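## Task

Take the cap off the marker that has the green cap, while the other marker's cap stays fully seated. Every marker and cap must finish resting on the desk. The robot must release everything and back away, and must stay upright and level. Anything held in place only by the robot at the end does not count.

## Robot and tools

ROBOT. A wheeled cart, 0.53 m wide, spanning x = -0.35 to 0.07 m in its base frame, carrying a head camera and two arms (left_arm, right_arm). Each arm has a vertical pan axis at x = -0.060, y = +0.155 (left) or -0.155 m (right). The shoulder sits 0.03 m outward from that axis and 0.89 m high. Link lengths: upper arm 0.116, forearm 0.135, hand 0.162 m. The fixed-jaw tip reaches about 0.44 m from its pan axis at most, and no lower than 0.55 m above the floor.

FRAMES. Base frame: origin on the floor between the drive wheels, x ahead, y to the left, z up. The reported left_hand and right_hand are fixed-jaw tip positions in this frame; a held item sits beside the tip, on the swinging-jaw side. In the hand's own axes, z runs out along the fingers and y from swinging jaw toward fixed jaw. The odometry frame is the base frame as it was when the scene began. base_odometry counts wheel rotation only (slip looks like travel); heading is positive leftward, -3.142 to 3.142.

execute_actions. Argument "actions" is a list holding one action or none (empty just reports state and images). An action may contain "base", "joints" or both; their motions start together. "base" holds exactly one key: {"translate_m": d}, a straight drive of d metres relative to the current position, forward positive, -1.4 to 1.4; or {"rotate_rad": d}, a turn in place by d radians relative to the current heading, counter-clockwise (left) positive, -3.2 to 3.2. No sideways motion. A base offset is measured from where the last reported state placed the base. "joints" is one dictionary keyed by joint name covering both arms and the head; each value is an absolute target angle in radians. Ranges: head_pan_rad -3.2 to 3.2 (0 ahead, + left); head_tilt_rad -0.76 to 1.45 (0 level, + down); for each arm prefix left_arm_ / right_arm_: shoulder_pan_rad -1.919 to 1.919, shoulder_lift_rad -1.745 to 1.745, elbow_flex_rad -1.69 to 1.58, wrist_flex_rad -1.658 to 1.658, wrist_roll_rad -2.743 to 2.841, gripper_rad 0 to 1.919. Omitted joints may keep pushing toward earlier targets. Unknown keys or out-of-range values reject the whole call. "cameras" picks head_camera, left_wrist_camera, right_wrist_camera or "all" (default all; [] none); the "pictures" line lists the returned images in order.

wait {"seconds": 0 to 10}: sends nothing new and returns state and images. zoom_image {"camera", "region": [x0, y0, x1, y1]} gives a sharper crop of that camera's latest full image, pixel coordinates from the top-left, at most 504 by 504. finished_scene {"scene": n} closes the scene irreversibly after the last command has been held and reports success; the goal must remain true. Replying with no tool call ends everything.

JOINT MEANINGS. Pan: at 0 the left arm points left and the right arm right; positive turns clockwise from above; straight ahead is +1.571 (left) or -1.571 (right). Bend: with lift, elbow and wrist flex all 0, the upper arm points up, tilted 0.24 rad outward, with forearm and fingers level; positive values bend downward, and their sum is the finger angle below level (1.571 = pointing down, which requires the forearm no more than 0.08 rad above level). Roll: -1.522 closes the jaws across the arm's plane with the fixed jaw on the left looking outward; 1.619 puts it on the right; 0.049 closes within the plane, fixed jaw below (level fingers) or toward the pan axis (fingers down). Jaw gap vs gripper angle: 0 → 0.003, 0.3 → 0.026, 0.6 → 0.049, 1 → 0.076, 1.919 → 0.106 m. The hand body bulges about 0.08 m above level fingers with the fixed jaw on the left, below with it on the right, so over a desk keep the fixed jaw left.

STOWING. Stowed left: pan -1.75, lift 0.05, elbow 1.35, wrist_flex -1.55, roll -1.52; right identical except pan 1.75. Stow in two steps (wrist flex and roll first, then the rest), away from loose objects. Leaving stow, do not move the wrist first. Turning in place with arms stowed needs a clear radius of 0.44 m; near a desk, turning or reversing can hook the cart's rear and topple it.

RESULT LINES. base_status and joint_status describe how the last accepted action ended. "done": reached (for the base, wheels turned the full amount). "off_target": resting away from target, maybe still pushing; an empty free arm never shows this, so it signals load, obstruction or a tripped motor. "time_out": target dropped, holding in place. "joint command not followed" (with a "cause:" line) means a self-collision check blocked that arm's targets; its named joints show "not_followed", and the robot may retry them with later actions until valid targets are given. The gripper still obeys. on_its_own lists motion you did not command. To stop a blocked joint straining, command its current reading.

CAUTIONS. Loaded or extended joints sag toward gravity; offset the next target by that sag. Hand positions may be off by a few centimetres. A joint stuck over about 0.30 rad from target for about 2 s trips to 20 % torque, with no status saying so; the robot keeps your last command while you compose a reply. To reset, let it settle, then command 0.2 rad from its reading on the side away from the tripping target (or 0.04 rad beyond the range end, or the end itself for a jaw). Payload per hand: about 0.4 kg at full reach, 0.7 kg within 0.28 m of the pan axis; two hands close in about 1 kg. Gripping: aiming up to 0.2 rad below the contact angle squeezes; further gains nothing and may trip the jaw. A holding jaw reads "off_target". Long loads heat shoulder_lift motors: MOTOR HOT from 55 °C, and at 70 °C an OVER-TEMPERATURE FAULT halts that arm ("limit_stop_at_motor_heat"); resend targets afterwards. Pushing or pulling, especially pulling something ahead, can tip the robot. Never let the arms or hands collide or press on each other hard. Avoid drops, slips, slams and forceful shoves.

CAMERAS (pinhole, 644x476): head fy 603.4, centre (320.1, 238.5); left wrist fy 322.7, centre (322.6, 239.9), strong distortion; right wrist fy 441.3, centre (320.7, 236.6).

Each tool is called after "Request:" in YAML: its name, and indented under it one key for each argument.

## Session

Request:
execute_actions:
  actions: []

Scene clock: 0.00 s.
base_odometry: x=+0.000 y=+0.000 heading=+0.000 (m, m, rad; odometry frame)
base_status: not commanded
joint_positions: head_pan_rad=-0.030 head_tilt_rad=-0.032 left_arm_shoulder_pan_rad=-1.781 left_arm_shoulder_lift_rad=+0.056 left_arm_elbow_flex_rad=+1.292 left_arm_wrist_flex_rad=-1.484 left_arm_wrist_roll_rad=-1.522 left_arm_gripper_rad=+1.920 right_arm_shoulder_pan_rad=+1.739 right_arm_shoulder_lift_rad=+0.043 right_arm_elbow_flex_rad=+1.369 right_arm_wrist_flex_rad=-1.591 right_arm_wrist_roll_rad=-1.496 right_arm_gripper_rad=+1.920
joint_status: not commanded
left_hand: x=-0.3114 y=+0.0936 z=+0.8961 quat_wxyz=(-0.079, -0.654, -0.069, +0.750) (m; base frame)
right_hand: x=-0.3055 y=-0.1211 z=+0.9008 quat_wxyz=(-0.074, +0.640, -0.046, -0.764) (m; base frame)
pictures: head_camera, left_wrist_camera, right_wrist_camera
Images, in order (width x height): head_camera 644x476, left_wrist_camera 644x476, right_wrist_camera 644x476.

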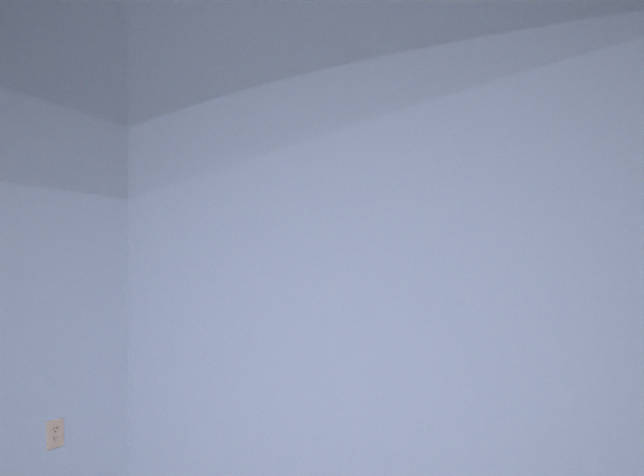

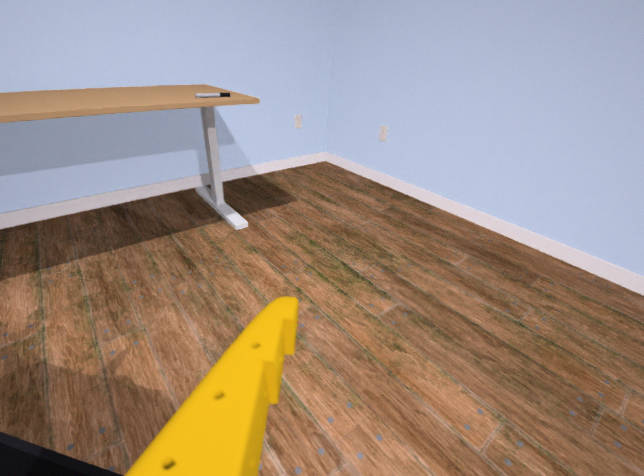

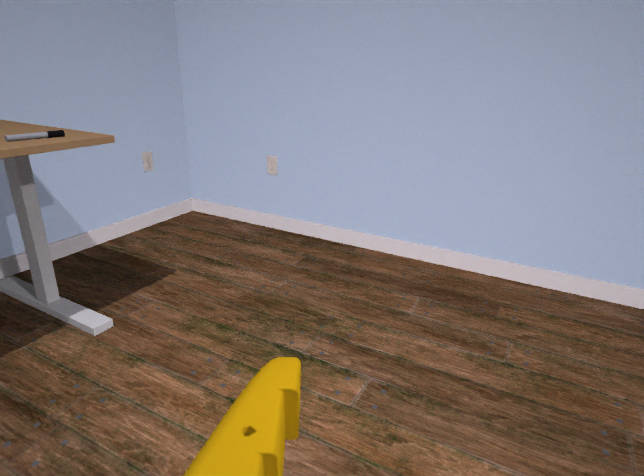

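Request:
execute_actions:
  actions:
    - {"joints":{"head_pan_rad":-2.4,"head_tilt_rad":0.4}}
  cameras: ["head_camera"]

Scene clock: 2.63 s.
base_odometry: x=+0.000 y=+0.000 heading=+0.000 (m, m, rad; odometry frame)
base_status: not commanded
joint_positions: head_pan_rad=-2.390 head_tilt_rad=+0.393 left_arm_shoulder_pan_rad=-1.781 left_arm_shoulder_lift_rad=+0.056 left_arm_elbow_flex_rad=+1.292 left_arm_wrist_flex_rad=-1.484 left_arm_wrist_roll_rad=-1.522 left_arm_gripper_rad=+1.920 right_arm_shoulder_pan_rad=+1.739 right_arm_shoulder_lift_rad=+0.043 right_arm_elbow_flex_rad=+1.369 right_arm_wrist_flex_rad=-1.591 right_arm_wrist_roll_rad=-1.496 right_arm_gripper_rad=+1.920
joint_status: all done
left_hand: x=-0.3114 y=+0.0936 z=+0.8961 quat_wxyz=(-0.079, -0.654, -0.069, +0.750) (m; base frame)
right_hand: x=-0.3055 y=-0.1211 z=+0.9008 quat_wxyz=(-0.074, +0.640, -0.046, -0.764) (m; base frame)
pictures: head_camera
Images, in order (width x height): head_camera 644x476.

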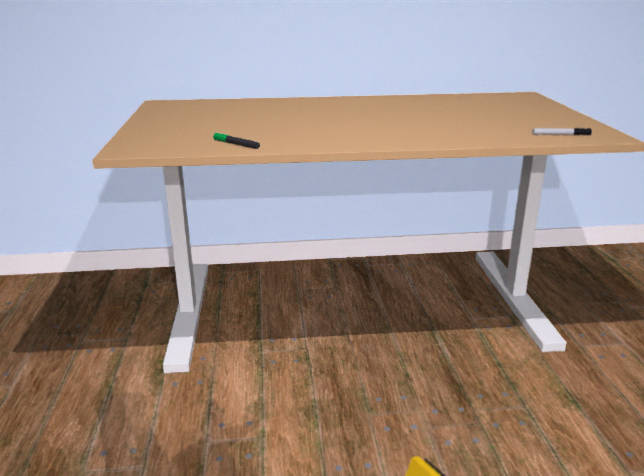

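Request:
execute_actions:
  actions:
    - {"base":{"rotate_rad":-2.27},"joints":{"head_pan_rad":0,"head_tilt_rad":0.4}}
  cameras: ["head_camera"]

Request:
execute_actions:
  actions:
    - {"base":{"translate_m":0.9},"joints":{"head_pan_rad":0,"head_tilt_rad":0.6}}
  cameras: ["head_camera"]

Scene clock: 7.47 s.
base_odometry: x=-0.001 y=+0.000 heading=-2.269 (m, m, rad; odometry frame)
base_status: done
joint_positions: head_pan_rad=-0.010 head_tilt_rad=+0.394 left_arm_shoulder_pan_rad=-1.781 left_arm_shoulder_lift_rad=+0.056 left_arm_elbow_flex_rad=+1.292 left_arm_wrist_flex_rad=-1.484 left_arm_wrist_roll_rad=-1.522 left_arm_gripper_rad=+1.920 right_arm_shoulder_pan_rad=+1.739 right_arm_shoulder_lift_rad=+0.043 right_arm_elbow_flex_rad=+1.369 right_arm_wrist_flex_rad=-1.591 right_arm_wrist_roll_rad=-1.496 right_arm_gripper_rad=+1.920
joint_status: all done
left_hand: x=-0.3114 y=+0.0936 z=+0.8961 quat_wxyz=(-0.079, -0.654, -0.069, +0.750) (m; base frame)
right_hand: x=-0.3055 y=-0.1211 z=+0.9008 quat_wxyz=(-0.074, +0.640, -0.046, -0.764) (m; base frame)
pictures: head_camera
Images, in order (width x height): head_camera 644x476.

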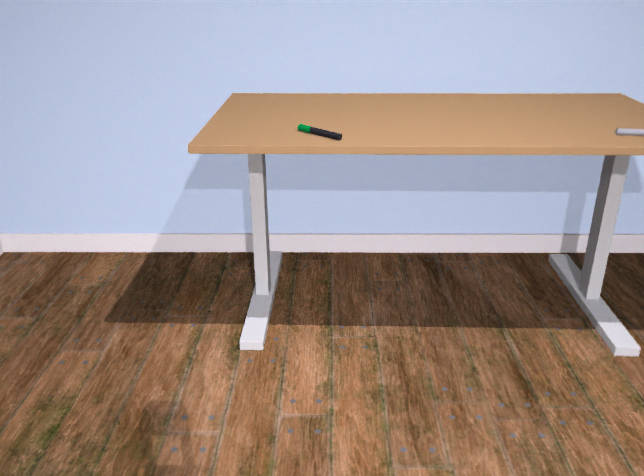

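Scene clock: 12.80 s.
base_odometry: x=-0.581 y=-0.688 heading=-2.271 (m, m, rad; odometry frame)
base_status: done
joint_positions: head_pan_rad=-0.010 head_tilt_rad=+0.594 left_arm_shoulder_pan_rad=-1.781 left_arm_shoulder_lift_rad=+0.056 left_arm_elbow_flex_rad=+1.292 left_arm_wrist_flex_rad=-1.484 left_arm_wrist_roll_rad=-1.522 left_arm_gripper_rad=+1.920 right_arm_shoulder_pan_rad=+1.739 right_arm_shoulder_lift_rad=+0.043 right_arm_elbow_flex_rad=+1.369 right_arm_wrist_flex_rad=-1.591 right_arm_wrist_roll_rad=-1.496 right_arm_gripper_rad=+1.920
joint_status: all done
left_hand: x=-0.3114 y=+0.0936 z=+0.8961 quat_wxyz=(-0.079, -0.654, -0.069, +0.750) (m; base frame)
right_hand: x=-0.3055 y=-0.1211 z=+0.9008 quat_wxyz=(-0.074, +0.640, -0.046, -0.764) (m; base frame)
pictures: head_camera
Images, in order (width x height): head_camera 644x476.

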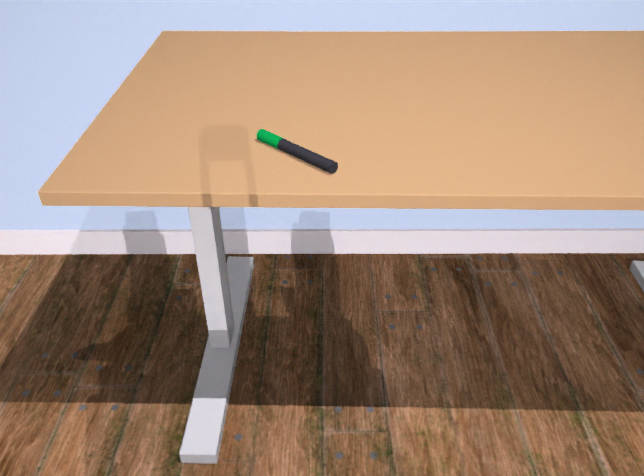

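Request:
execute_actions:
  actions:
    - {"base":{"translate_m":0.3},"joints":{"head_tilt_rad":0.85,"left_arm_shoulder_pan_rad":1.57,"right_arm_shoulder_pan_rad":-1.3,"left_arm_shoulder_lift_rad":0.0,"left_arm_elbow_flex_rad":0.6,"right_arm_shoulder_lift_rad":0.0,"right_arm_elbow_flex_rad":0.6}}
  cameras: ["head_camera"]

Request:
execute_actions:
  actions:
    - {"joints":{"left_arm_shoulder_pan_rad":1.8,"left_arm_elbow_flex_rad":0.0,"left_arm_wrist_flex_rad":1.5,"left_arm_wrist_roll_rad":-0.45,"left_arm_gripper_rad":0.8,"right_arm_elbow_flex_rad":0.0,"right_arm_wrist_flex_rad":1.2,"right_arm_wrist_roll_rad":2.8,"right_arm_gripper_rad":0.8}}

Scene clock: 20.27 s.
base_odometry: x=-0.774 y=-0.917 heading=-2.272 (m, m, rad; odometry frame)
base_status: done
joint_positions: head_pan_rad=-0.010 head_tilt_rad=+0.845 left_arm_shoulder_pan_rad=+1.560 left_arm_shoulder_lift_rad=+0.036 left_arm_elbow_flex_rad=+0.629 left_arm_wrist_flex_rad=-1.484 left_arm_wrist_roll_rad=-1.522 left_arm_gripper_rad=+1.920 right_arm_shoulder_pan_rad=-1.294 right_arm_shoulder_lift_rad=+0.029 right_arm_elbow_flex_rad=+0.638 right_arm_wrist_flex_rad=-1.591 right_arm_wrist_roll_rad=-1.496 right_arm_gripper_rad=+1.920
joint_status: all done
left_hand: x=+0.2215 y=+0.1656 z=+1.0435 quat_wxyz=(+0.930, -0.002, +0.367, +0.005) (m; base frame)
right_hand: x=+0.1999 y=-0.2209 z=+1.0541 quat_wxyz=(+0.937, +0.040, +0.316, -0.143) (m; base frame)
pictures: head_camera
Images, in order (width x height): head_camera 644x476.

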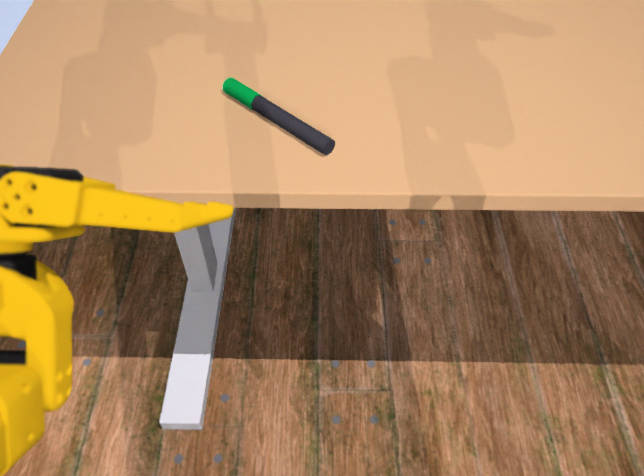

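Scene clock: 24.33 s.
base_odometry: x=-0.774 y=-0.917 heading=-2.272 (m, m, rad; odometry frame)
base_status: not commanded
joint_positions: head_pan_rad=-0.010 head_tilt_rad=+0.845 left_arm_shoulder_pan_rad=+1.791 left_arm_shoulder_lift_rad=+0.036 left_arm_elbow_flex_rad=+0.029 left_arm_wrist_flex_rad=+1.489 left_arm_wrist_roll_rad=-0.458 left_arm_gripper_rad=+0.811 right_arm_shoulder_pan_rad=-1.294 right_arm_shoulder_lift_rad=+0.029 right_arm_elbow_flex_rad=+0.040 right_arm_wrist_flex_rad=+1.190 right_arm_wrist_roll_rad=+2.790 right_arm_gripper_rad=+0.808
joint_status: all done
left_hand: x=+0.1292 y=+0.1163 z=+0.8413 quat_wxyz=(+0.007, -0.410, +0.912, -0.005) (m; base frame)
right_hand: x=+0.1824 y=-0.2271 z=+0.8510 quat_wxyz=(-0.103, -0.891, -0.427, -0.116) (m; base frame)
pictures: head_camera, left_wrist_camera, right_wrist_camera
Images, in order (width x height): head_camera 644x476, left_wrist_camera 644x476, right_wrist_camera 644x476.

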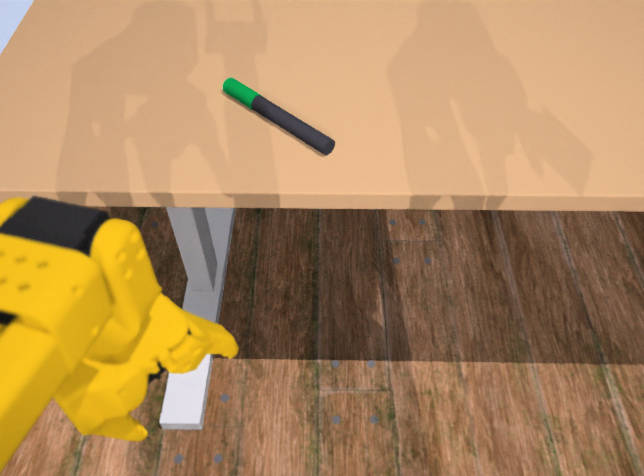

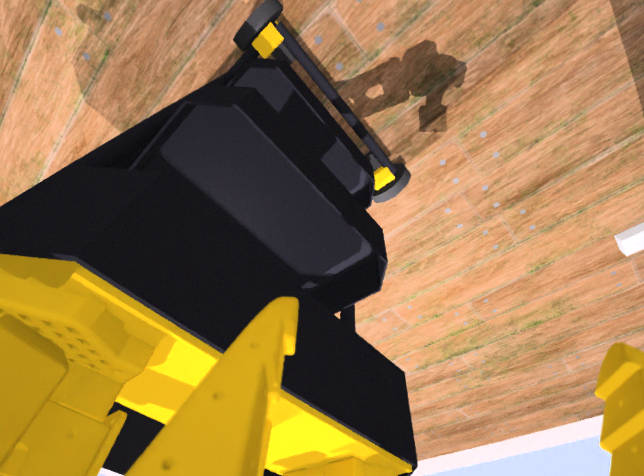

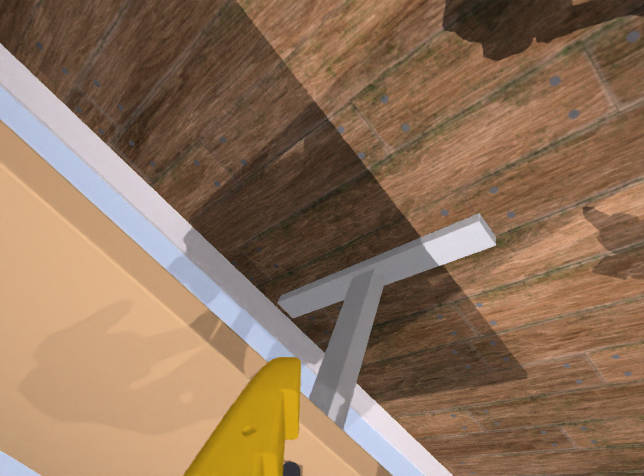

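Request:
execute_actions:
  actions:
    - {"base":{"translate_m":0.3},"joints":{"head_tilt_rad":1.1}}

Scene clock: 27.57 s.
base_odometry: x=-0.968 y=-1.147 heading=-2.269 (m, m, rad; odometry frame)
base_status: done
joint_positions: head_pan_rad=-0.010 head_tilt_rad=+1.095 left_arm_shoulder_pan_rad=+1.791 left_arm_shoulder_lift_rad=+0.036 left_arm_elbow_flex_rad=+0.029 left_arm_wrist_flex_rad=+1.490 left_arm_wrist_roll_rad=-0.458 left_arm_gripper_rad=+0.811 right_arm_shoulder_pan_rad=-1.294 right_arm_shoulder_lift_rad=+0.029 right_arm_elbow_flex_rad=+0.040 right_arm_wrist_flex_rad=+1.192 right_arm_wrist_roll_rad=+2.790 right_arm_gripper_rad=+0.808
joint_status: all done
left_hand: x=+0.1290 y=+0.1163 z=+0.8413 quat_wxyz=(+0.006, -0.410, +0.912, -0.005) (m; base frame)
right_hand: x=+0.1821 y=-0.2271 z=+0.8509 quat_wxyz=(-0.102, -0.891, -0.427, -0.116) (m; base frame)
pictures: head_camera, left_wrist_camera, right_wrist_camera
Images, in order (width x height): head_camera 644x476, left_wrist_camera 644x476, right_wrist_camera 644x476.

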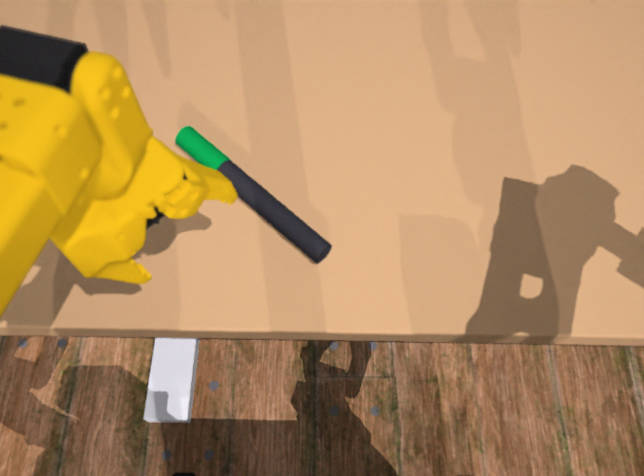

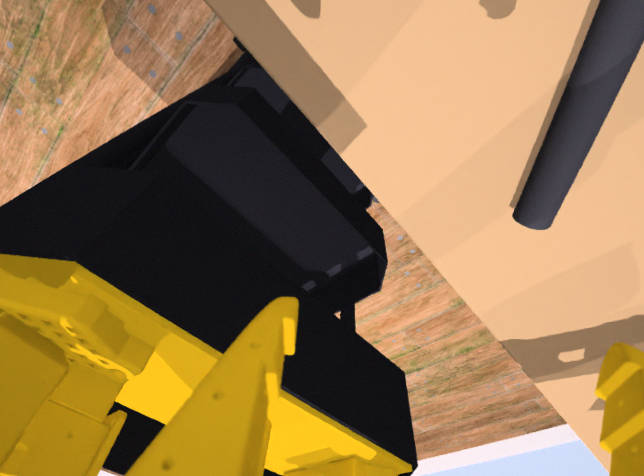

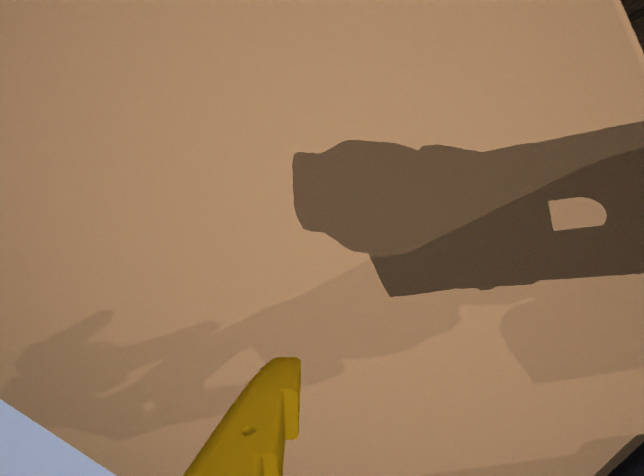

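Request:
execute_actions:
  actions:
    - {"base":{"translate_m":0.04},"joints":{"left_arm_shoulder_pan_rad":1.73,"left_arm_shoulder_lift_rad":0.47,"left_arm_elbow_flex_rad":-0.2,"left_arm_wrist_flex_rad":1.06,"left_arm_wrist_roll_rad":-0.55,"left_arm_gripper_rad":0.6}}
  cameras: ["head_camera","left_wrist_camera"]

Scene clock: 29.90 s.
base_odometry: x=-0.994 y=-1.178 heading=-2.269 (m, m, rad; odometry frame)
base_status: done
joint_positions: head_pan_rad=-0.010 head_tilt_rad=+1.095 left_arm_shoulder_pan_rad=+1.740 left_arm_shoulder_lift_rad=+0.489 left_arm_elbow_flex_rad=-0.172 left_arm_wrist_flex_rad=+1.071 left_arm_wrist_roll_rad=-0.542 left_arm_gripper_rad=+0.611 right_arm_shoulder_pan_rad=-1.295 right_arm_shoulder_lift_rad=+0.029 right_arm_elbow_flex_rad=+0.040 right_arm_wrist_flex_rad=+1.192 right_arm_wrist_roll_rad=+2.790 right_arm_gripper_rad=+0.808
joint_status: all done
left_hand: x=+0.1973 y=+0.1152 z=+0.7841 quat_wxyz=(+0.077, -0.393, +0.915, -0.050) (m; base frame)
right_hand: x=+0.1822 y=-0.2267 z=+0.8509 quat_wxyz=(-0.102, -0.891, -0.427, -0.116) (m; base frame)
pictures: head_camera, left_wrist_camera
Images, in order (width x height): head_camera 644x476, left_wrist_camera 644x476.

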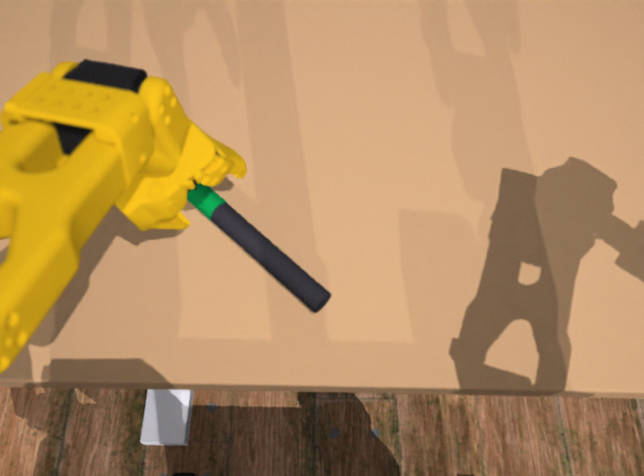

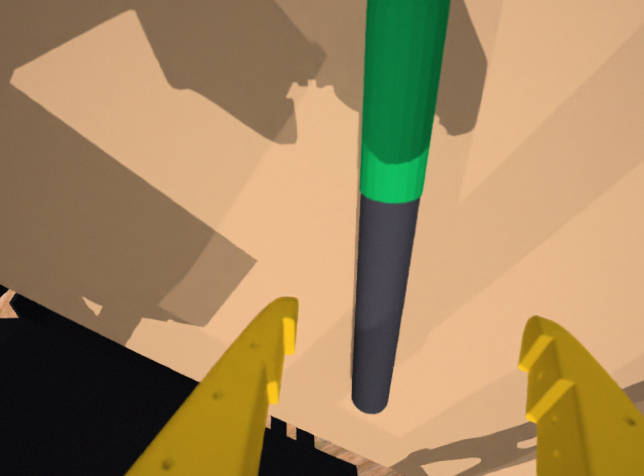

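Request:
execute_actions:
  actions:
    - {"joints":{"left_arm_shoulder_pan_rad":1.61,"left_arm_shoulder_lift_rad":0.72,"left_arm_elbow_flex_rad":-0.415,"left_arm_wrist_flex_rad":0.94,"left_arm_wrist_roll_rad":-0.67}}
  cameras: ["head_camera","left_wrist_camera"]

Scene clock: 31.80 s.
base_odometry: x=-0.994 y=-1.178 heading=-2.269 (m, m, rad; odometry frame)
base_status: not commanded
joint_positions: head_pan_rad=-0.010 head_tilt_rad=+1.095 left_arm_shoulder_pan_rad=+1.619 left_arm_shoulder_lift_rad=+0.743 left_arm_elbow_flex_rad=-0.385 left_arm_wrist_flex_rad=+0.953 left_arm_wrist_roll_rad=-0.662 left_arm_gripper_rad=+0.611 right_arm_shoulder_pan_rad=-1.295 right_arm_shoulder_lift_rad=+0.029 right_arm_elbow_flex_rad=+0.040 right_arm_wrist_flex_rad=+1.192 right_arm_wrist_roll_rad=+2.790 right_arm_gripper_rad=+0.808
joint_status: all done
left_hand: x=+0.2305 y=+0.1459 z=+0.7588 quat_wxyz=(+0.116, -0.392, +0.911, -0.057) (m; base frame)
right_hand: x=+0.1822 y=-0.2267 z=+0.8509 quat_wxyz=(-0.102, -0.891, -0.427, -0.116) (m; base frame)
pictures: head_camera, left_wrist_camera
Images, in order (width x height): head_camera 644x476, left_wrist_camera 644x476.

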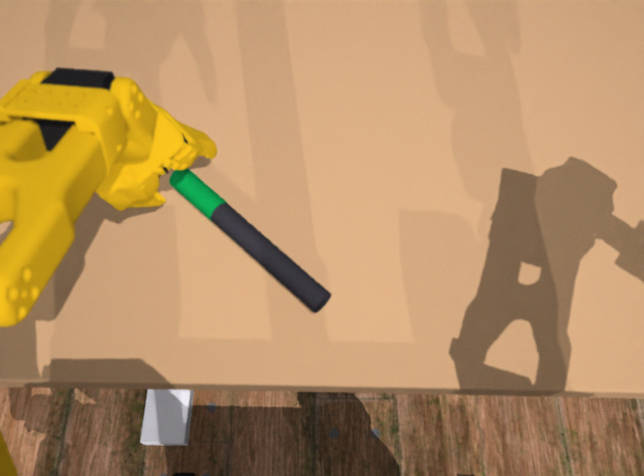

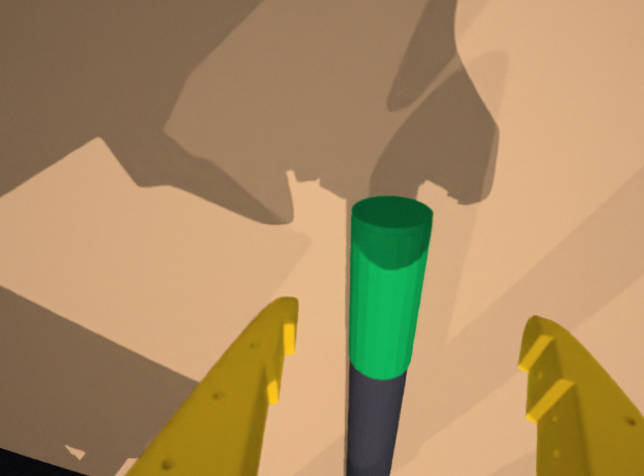

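Request:
execute_actions:
  actions:
    - {"joints":{"left_arm_shoulder_pan_rad":1.675,"left_arm_shoulder_lift_rad":0.70,"left_arm_elbow_flex_rad":-0.21,"left_arm_wrist_flex_rad":0.76,"left_arm_wrist_roll_rad":-0.61}}
  cameras: ["head_camera","left_wrist_camera"]

Scene clock: 33.30 s.
base_odometry: x=-0.994 y=-1.178 heading=-2.269 (m, m, rad; odometry frame)
base_status: not commanded
joint_positions: head_pan_rad=-0.010 head_tilt_rad=+1.095 left_arm_shoulder_pan_rad=+1.666 left_arm_shoulder_lift_rad=+0.743 left_arm_elbow_flex_rad=-0.207 left_arm_wrist_flex_rad=+0.774 left_arm_wrist_roll_rad=-0.619 left_arm_gripper_rad=+0.611 right_arm_shoulder_pan_rad=-1.295 right_arm_shoulder_lift_rad=+0.029 right_arm_elbow_flex_rad=+0.040 right_arm_wrist_flex_rad=+1.192 right_arm_wrist_roll_rad=+2.790 right_arm_gripper_rad=+0.808
joint_status: all done
left_hand: x=+0.2202 y=+0.1327 z=+0.7368 quat_wxyz=(+0.114, -0.390, +0.912, -0.062) (m; base frame)
right_hand: x=+0.1822 y=-0.2267 z=+0.8509 quat_wxyz=(-0.102, -0.891, -0.427, -0.116) (m; base frame)
pictures: head_camera, left_wrist_camera
Images, in order (width x height): head_camera 644x476, left_wrist_camera 644x476.

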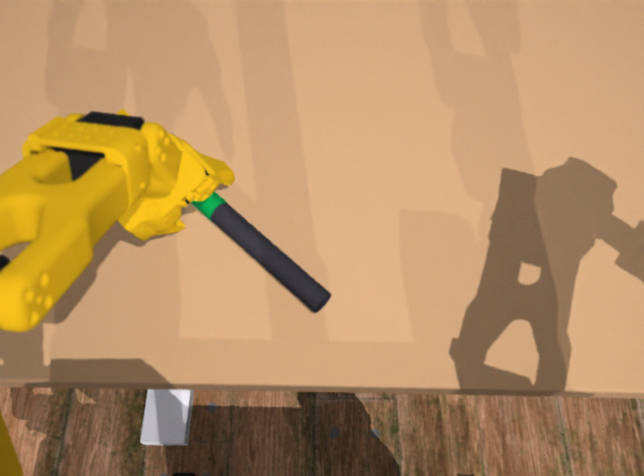

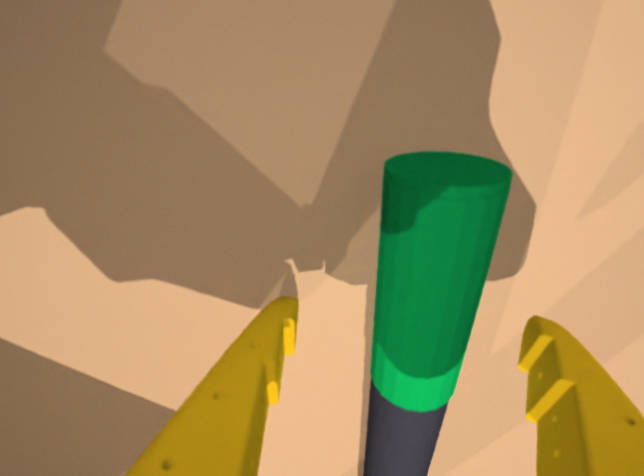

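Request:
execute_actions:
  actions:
    - {"joints":{"left_arm_shoulder_pan_rad":1.705,"left_arm_elbow_flex_rad":-0.195,"left_arm_wrist_flex_rad":0.69,"left_arm_wrist_roll_rad":-0.58,"left_arm_gripper_rad":0.42}}
  cameras: ["left_wrist_camera"]

Request:
execute_actions:
  actions:
    - {"joints":{"left_arm_gripper_rad":0.08}}
  cameras: ["head_camera","left_wrist_camera"]

Scene clock: 34.60 s.
base_odometry: x=-0.994 y=-1.178 heading=-2.269 (m, m, rad; odometry frame)
base_status: not commanded
joint_positions: head_pan_rad=-0.010 head_tilt_rad=+1.095 left_arm_shoulder_pan_rad=+1.694 left_arm_shoulder_lift_rad=+0.740 left_arm_elbow_flex_rad=-0.192 left_arm_wrist_flex_rad=+0.703 left_arm_wrist_roll_rad=-0.588 left_arm_gripper_rad=+0.431 right_arm_shoulder_pan_rad=-1.295 right_arm_shoulder_lift_rad=+0.029 right_arm_elbow_flex_rad=+0.040 right_arm_wrist_flex_rad=+1.192 right_arm_wrist_roll_rad=+2.790 right_arm_gripper_rad=+0.808
joint_status: all done
left_hand: x=+0.2274 y=+0.1238 z=+0.7379 quat_wxyz=(+0.137, -0.389, +0.907, -0.080) (m; base frame)
right_hand: x=+0.1822 y=-0.2267 z=+0.8509 quat_wxyz=(-0.102, -0.891, -0.427, -0.116) (m; base frame)
pictures: left_wrist_camera
Images, in order (width x height): left_wrist_camera 644x476.

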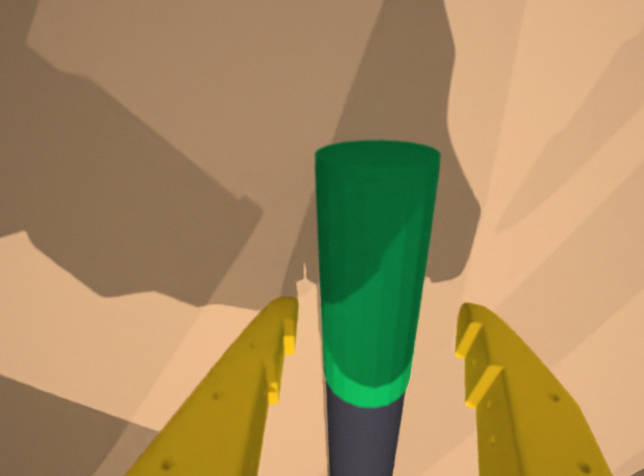

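Scene clock: 35.30 s.
base_odometry: x=-0.994 y=-1.178 heading=-2.269 (m, m, rad; odometry frame)
base_status: not commanded
joint_positions: head_pan_rad=-0.010 head_tilt_rad=+1.095 left_arm_shoulder_pan_rad=+1.695 left_arm_shoulder_lift_rad=+0.740 left_arm_elbow_flex_rad=-0.192 left_arm_wrist_flex_rad=+0.702 left_arm_wrist_roll_rad=-0.587 left_arm_gripper_rad=+0.218 right_arm_shoulder_pan_rad=-1.295 right_arm_shoulder_lift_rad=+0.029 right_arm_elbow_flex_rad=+0.040 right_arm_wrist_flex_rad=+1.192 right_arm_wrist_roll_rad=+2.790 right_arm_gripper_rad=+0.808
joint_status: left_arm_gripper_rad off_target (ended at +0.218, target +0.080)
left_hand: x=+0.2275 y=+0.1233 z=+0.7380 quat_wxyz=(+0.138, -0.389, +0.907, -0.081) (m; base frame)
right_hand: x=+0.1822 y=-0.2267 z=+0.8509 quat_wxyz=(-0.102, -0.891, -0.427, -0.116) (m; base frame)
pictures: head_camera, left_wrist_camera
Images, in order (width x height): head_camera 644x476, left_wrist_camera 644x476.

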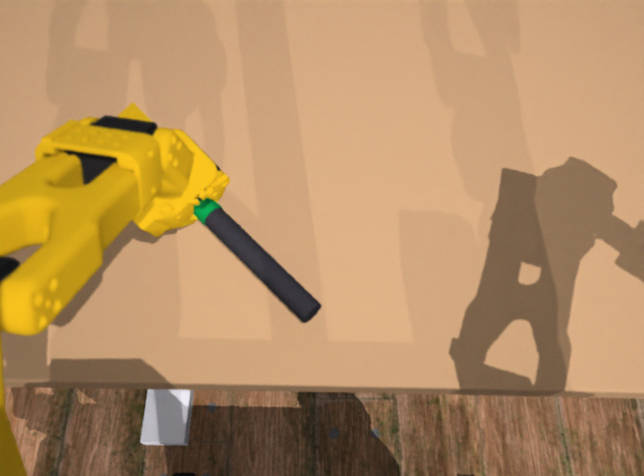

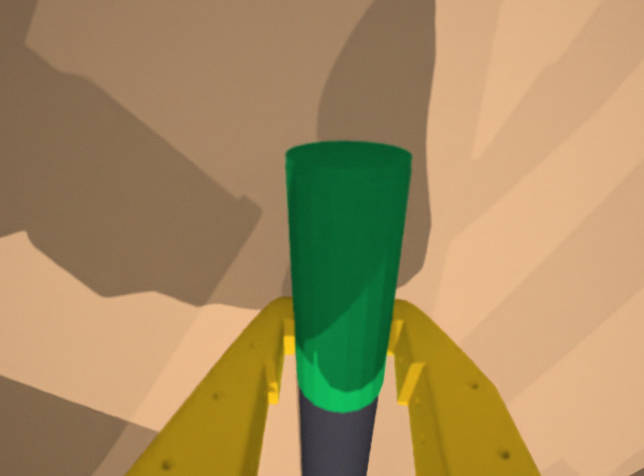

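Request:
execute_actions:
  actions:
    - {"joints":{"left_arm_gripper_rad":0.26}}
  cameras: []

Request:
execute_actions:
  actions:
    - {"joints":{"left_arm_wrist_roll_rad":0.0}}
  cameras: ["head_camera","left_wrist_camera"]

Scene clock: 37.40 s.
base_odometry: x=-0.994 y=-1.178 heading=-2.269 (m, m, rad; odometry frame)
base_status: not commanded
joint_positions: head_pan_rad=-0.010 head_tilt_rad=+1.095 left_arm_shoulder_pan_rad=+1.695 left_arm_shoulder_lift_rad=+0.740 left_arm_elbow_flex_rad=-0.192 left_arm_wrist_flex_rad=+0.702 left_arm_wrist_roll_rad=-0.587 left_arm_gripper_rad=+0.249 right_arm_shoulder_pan_rad=-1.295 right_arm_shoulder_lift_rad=+0.029 right_arm_elbow_flex_rad=+0.040 right_arm_wrist_flex_rad=+1.192 right_arm_wrist_roll_rad=+2.790 right_arm_gripper_rad=+0.808
joint_status: all done
left_hand: x=+0.2275 y=+0.1233 z=+0.7380 quat_wxyz=(+0.138, -0.389, +0.907, -0.081) (m; base frame)
right_hand: x=+0.1822 y=-0.2267 z=+0.8509 quat_wxyz=(-0.102, -0.891, -0.427, -0.116) (m; base frame)
pictures: none
No camera images: the call's "cameras" was empty. Leave "cameras" out to get every camera's image.

Scene clock: 38.60 s.
base_odometry: x=-0.994 y=-1.178 heading=-2.269 (m, m, rad; odometry frame)
base_status: not commanded
joint_positions: head_pan_rad=-0.010 head_tilt_rad=+1.095 left_arm_shoulder_pan_rad=+1.695 left_arm_shoulder_lift_rad=+0.740 left_arm_elbow_flex_rad=-0.192 left_arm_wrist_flex_rad=+0.702 left_arm_wrist_roll_rad=-0.008 left_arm_gripper_rad=+0.250 right_arm_shoulder_pan_rad=-1.295 right_arm_shoulder_lift_rad=+0.029 right_arm_elbow_flex_rad=+0.040 right_arm_wrist_flex_rad=+1.192 right_arm_wrist_roll_rad=+2.790 right_arm_gripper_rad=+0.808
joint_status: all done
left_hand: x=+0.2257 y=+0.1193 z=+0.7375 quat_wxyz=(+0.109, -0.632, +0.758, -0.117) (m; base frame)
right_hand: x=+0.1822 y=-0.2267 z=+0.8509 quat_wxyz=(-0.102, -0.891, -0.427, -0.116) (m; base frame)
pictures: head_camera, left_wrist_camera
Images, in order (width x height): head_camera 644x476, left_wrist_camera 644x476.

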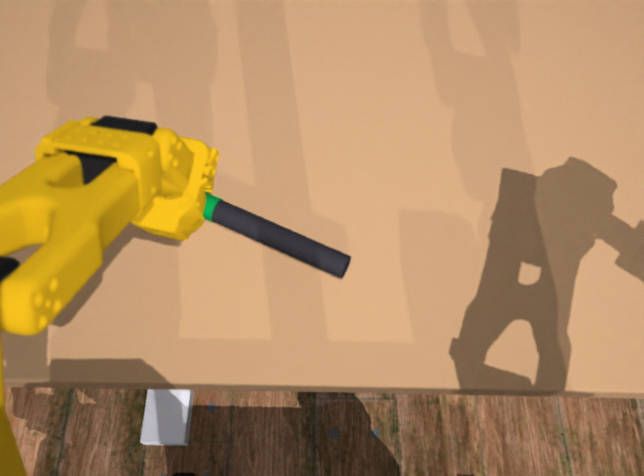

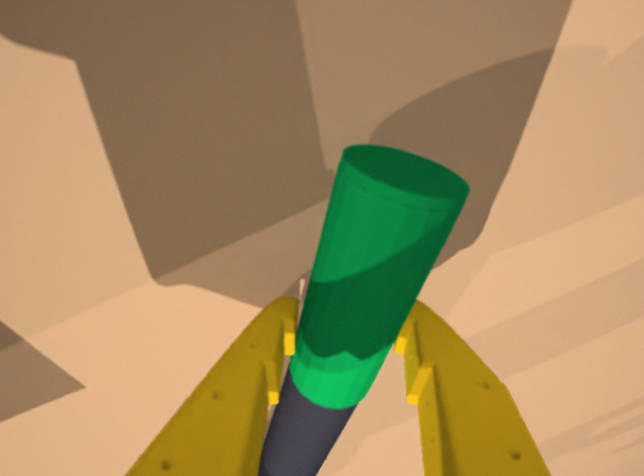

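Request:
execute_actions:
  actions:
    - {"joints":{"left_arm_wrist_roll_rad":0.62}}
  cameras: []

Request:
execute_actions:
  actions:
    - {"joints":{"left_arm_wrist_roll_rad":0.42}}
  cameras: []

Request:
execute_actions:
  actions:
    - {"joints":{"left_arm_gripper_rad":0.03}}
  cameras: ["head_camera","left_wrist_camera"]

Scene clock: 40.47 s.
base_odometry: x=-0.994 y=-1.178 heading=-2.269 (m, m, rad; odometry frame)
base_status: not commanded
joint_positions: head_pan_rad=-0.010 head_tilt_rad=+1.095 left_arm_shoulder_pan_rad=+1.695 left_arm_shoulder_lift_rad=+0.740 left_arm_elbow_flex_rad=-0.192 left_arm_wrist_flex_rad=+0.702 left_arm_wrist_roll_rad=+0.611 left_arm_gripper_rad=+0.250 right_arm_shoulder_pan_rad=-1.295 right_arm_shoulder_lift_rad=+0.029 right_arm_elbow_flex_rad=+0.040 right_arm_wrist_flex_rad=+1.192 right_arm_wrist_roll_rad=+2.790 right_arm_gripper_rad=+0.808
joint_status: all done
left_hand: x=+0.2264 y=+0.1145 z=+0.7379 quat_wxyz=(+0.068, -0.833, +0.530, -0.144) (m; base frame)
right_hand: x=+0.1822 y=-0.2267 z=+0.8509 quat_wxyz=(-0.102, -0.891, -0.427, -0.116) (m; base frame)
pictures: none
No camera images: the call's "cameras" was empty. Leave "cameras" out to get every camera's image.

Scene clock: 41.33 s.
base_odometry: x=-0.994 y=-1.178 heading=-2.269 (m, m, rad; odometry frame)
base_status: not commanded
joint_positions: head_pan_rad=-0.010 head_tilt_rad=+1.095 left_arm_shoulder_pan_rad=+1.695 left_arm_shoulder_lift_rad=+0.740 left_arm_elbow_flex_rad=-0.192 left_arm_wrist_flex_rad=+0.702 left_arm_wrist_roll_rad=+0.429 left_arm_gripper_rad=+0.250 right_arm_shoulder_pan_rad=-1.295 right_arm_shoulder_lift_rad=+0.029 right_arm_elbow_flex_rad=+0.040 right_arm_wrist_flex_rad=+1.192 right_arm_wrist_roll_rad=+2.790 right_arm_gripper_rad=+0.808
joint_status: all done
left_hand: x=+0.2259 y=+0.1158 z=+0.7377 quat_wxyz=(+0.081, -0.781, +0.603, -0.137) (m; base frame)
right_hand: x=+0.1822 y=-0.2267 z=+0.8509 quat_wxyz=(-0.102, -0.891, -0.427, -0.116) (m; base frame)
pictures: none
No camera images: the call's "cameras" was empty. Leave "cameras" out to get every camera's image.

Scene clock: 41.97 s.
base_odometry: x=-0.994 y=-1.178 heading=-2.269 (m, m, rad; odometry frame)
base_status: not commanded
joint_positions: head_pan_rad=-0.010 head_tilt_rad=+1.095 left_arm_shoulder_pan_rad=+1.695 left_arm_shoulder_lift_rad=+0.740 left_arm_elbow_flex_rad=-0.192 left_arm_wrist_flex_rad=+0.702 left_arm_wrist_roll_rad=+0.429 left_arm_gripper_rad=+0.216 right_arm_shoulder_pan_rad=-1.295 right_arm_shoulder_lift_rad=+0.029 right_arm_elbow_flex_rad=+0.040 right_arm_wrist_flex_rad=+1.192 right_arm_wrist_roll_rad=+2.790 right_arm_gripper_rad=+0.808
joint_status: left_arm_gripper_rad off_target (ended at +0.216, target +0.030)
left_hand: x=+0.2259 y=+0.1158 z=+0.7377 quat_wxyz=(+0.081, -0.781, +0.603, -0.137) (m; base frame)
right_hand: x=+0.1822 y=-0.2267 z=+0.8509 quat_wxyz=(-0.102, -0.891, -0.427, -0.116) (m; base frame)
pictures: head_camera, left_wrist_camera
Images, in order (width x height): head_camera 644x476, left_wrist_camera 644x476.

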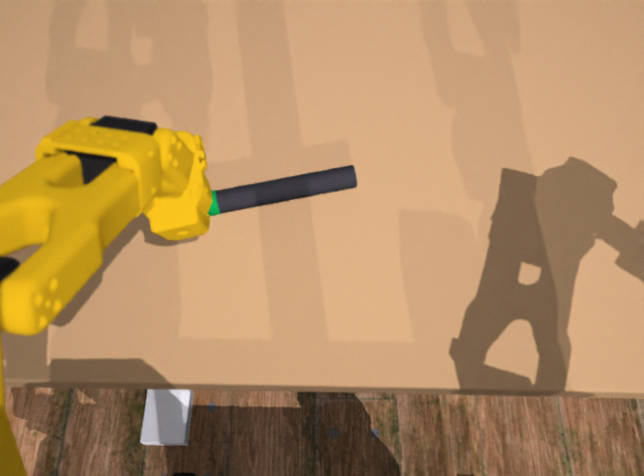

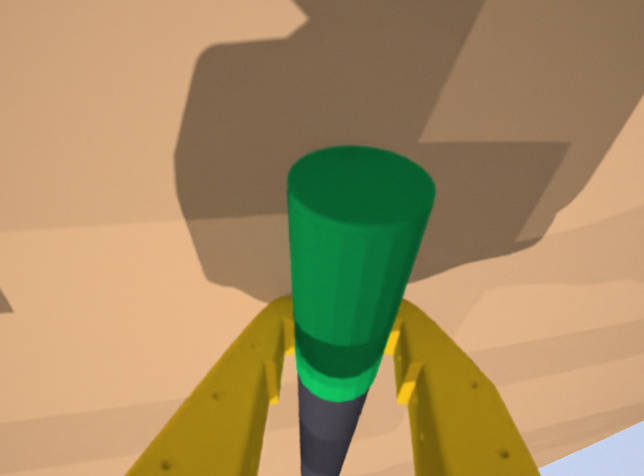

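Request:
execute_actions:
  actions:
    - {"joints":{"left_arm_shoulder_pan_rad":1.91,"left_arm_elbow_flex_rad":-0.28,"left_arm_wrist_flex_rad":0.76,"right_arm_shoulder_pan_rad":-1.85,"right_arm_shoulder_lift_rad":0.58,"right_arm_elbow_flex_rad":-0.42,"right_arm_wrist_flex_rad":1.0,"right_arm_gripper_rad":0.55}}

Scene clock: 44.00 s.
base_odometry: x=-0.994 y=-1.178 heading=-2.269 (m, m, rad; odometry frame)
base_status: not commanded
joint_positions: head_pan_rad=-0.010 head_tilt_rad=+1.095 left_arm_shoulder_pan_rad=+1.881 left_arm_shoulder_lift_rad=+0.740 left_arm_elbow_flex_rad=-0.249 left_arm_wrist_flex_rad=+0.752 left_arm_wrist_roll_rad=+0.429 left_arm_gripper_rad=+0.216 right_arm_shoulder_pan_rad=-1.843 right_arm_shoulder_lift_rad=+0.600 right_arm_elbow_flex_rad=-0.379 right_arm_wrist_flex_rad=+1.014 right_arm_wrist_roll_rad=+2.790 right_arm_gripper_rad=+0.558
joint_status: left_arm_shoulder_pan_rad off_target (ended at +1.881, target +1.910); the others done
joint sent to its limit — the command would take left_arm_shoulder_pan_rad past its upper limit, so that joint was sent only as far as its limit.
left_hand: x=+0.2180 y=+0.0624 z=+0.7448 quat_wxyz=(+0.069, -0.722, +0.673, -0.147) (m; base frame)
right_hand: x=+0.2391 y=-0.0747 z=+0.7975 quat_wxyz=(-0.073, -0.741, -0.651, -0.151) (m; base frame)
pictures: head_camera, left_wrist_camera, right_wrist_camera
Images, in order (width x height): head_camera 644x476, left_wrist_camera 644x476, right_wrist_camera 644x476.

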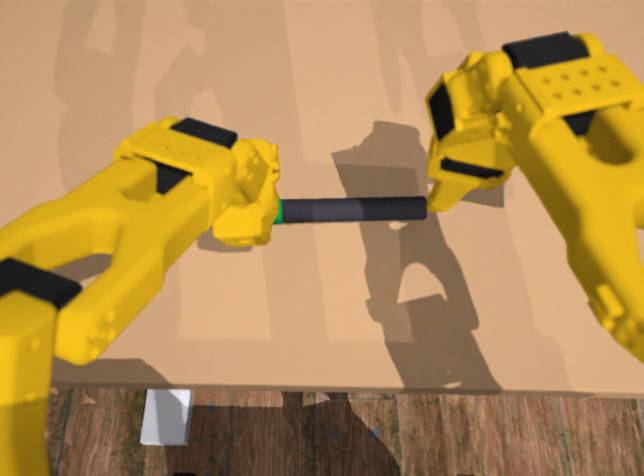

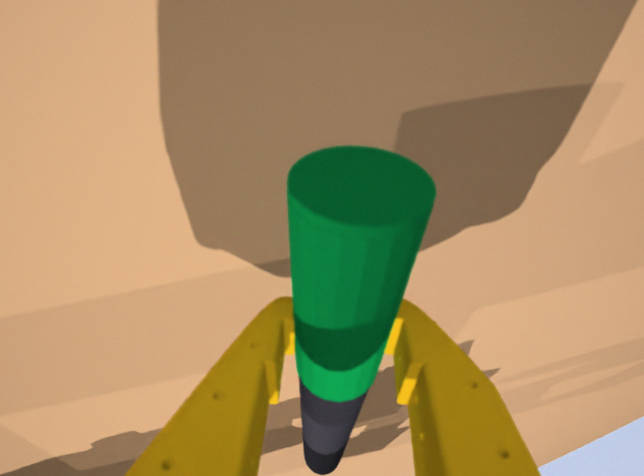

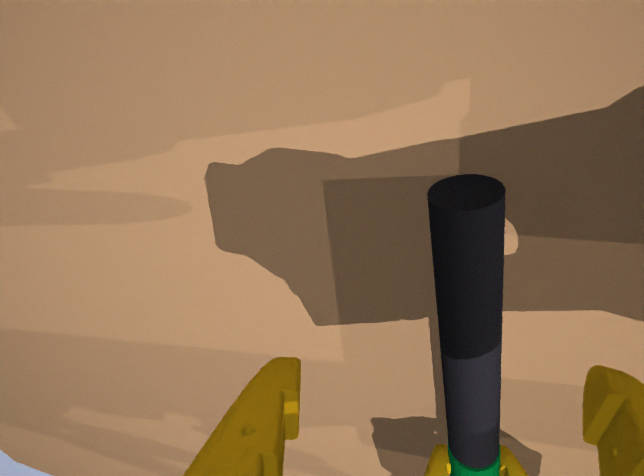

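Request:
execute_actions:
  actions:
    - {"joints":{"left_arm_shoulder_pan_rad":1.88,"right_arm_shoulder_pan_rad":-1.919,"right_arm_shoulder_lift_rad":0.68,"right_arm_elbow_flex_rad":-0.31,"right_arm_wrist_flex_rad":0.82,"right_arm_wrist_roll_rad":2.82}}
  cameras: ["head_camera","right_wrist_camera"]

Scene clock: 45.97 s.
base_odometry: x=-0.994 y=-1.178 heading=-2.269 (m, m, rad; odometry frame)
base_status: not commanded
joint_positions: head_pan_rad=-0.010 head_tilt_rad=+1.095 left_arm_shoulder_pan_rad=+1.881 left_arm_shoulder_lift_rad=+0.740 left_arm_elbow_flex_rad=-0.249 left_arm_wrist_flex_rad=+0.752 left_arm_wrist_roll_rad=+0.429 left_arm_gripper_rad=+0.216 right_arm_shoulder_pan_rad=-1.913 right_arm_shoulder_lift_rad=+0.701 right_arm_elbow_flex_rad=-0.309 right_arm_wrist_flex_rad=+0.833 right_arm_wrist_roll_rad=+2.811 right_arm_gripper_rad=+0.558
joint_status: all done
left_hand: x=+0.2180 y=+0.0624 z=+0.7448 quat_wxyz=(+0.069, -0.722, +0.673, -0.147) (m; base frame)
right_hand: x=+0.2352 y=-0.0528 z=+0.7666 quat_wxyz=(-0.071, -0.709, -0.684, -0.156) (m; base frame)
pictures: head_camera, right_wrist_camera
Images, in order (width x height): head_camera 644x476, right_wrist_camera 644x476.

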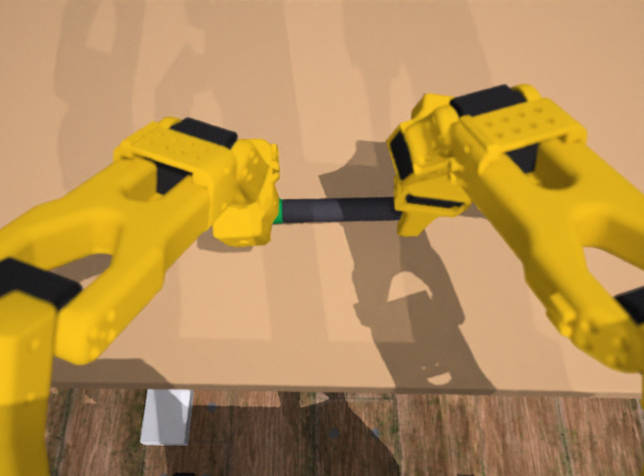

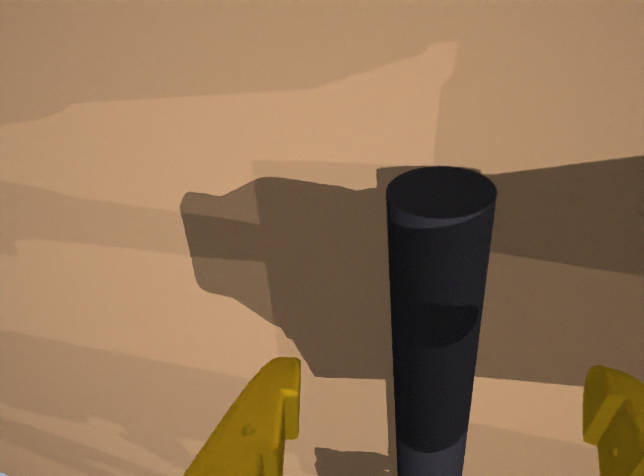

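Request:
execute_actions:
  actions:
    - {"joints":{"right_arm_shoulder_lift_rad":0.72,"right_arm_elbow_flex_rad":-0.20,"right_arm_wrist_flex_rad":0.67,"right_arm_gripper_rad":0.45}}
  cameras: ["head_camera","right_wrist_camera"]

Scene clock: 47.37 s.
base_odometry: x=-0.994 y=-1.178 heading=-2.269 (m, m, rad; odometry frame)
base_status: not commanded
joint_positions: head_pan_rad=-0.010 head_tilt_rad=+1.095 left_arm_shoulder_pan_rad=+1.881 left_arm_shoulder_lift_rad=+0.740 left_arm_elbow_flex_rad=-0.249 left_arm_wrist_flex_rad=+0.752 left_arm_wrist_roll_rad=+0.429 left_arm_gripper_rad=+0.216 right_arm_shoulder_pan_rad=-1.913 right_arm_shoulder_lift_rad=+0.741 right_arm_elbow_flex_rad=-0.198 right_arm_wrist_flex_rad=+0.684 right_arm_wrist_roll_rad=+2.811 right_arm_gripper_rad=+0.458
joint_status: all done
left_hand: x=+0.2180 y=+0.0624 z=+0.7448 quat_wxyz=(+0.069, -0.722, +0.673, -0.147) (m; base frame)
right_hand: x=+0.2295 y=-0.0548 z=+0.7442 quat_wxyz=(-0.070, -0.709, -0.684, -0.156) (m; base frame)
pictures: head_camera, right_wrist_camera
Images, in order (width x height): head_camera 644x476, right_wrist_camera 644x476.

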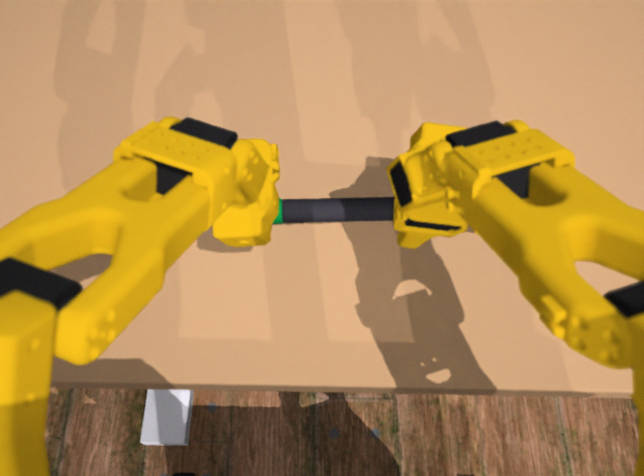

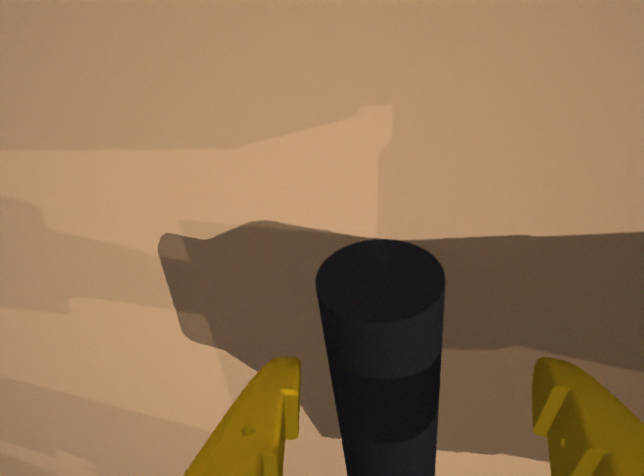

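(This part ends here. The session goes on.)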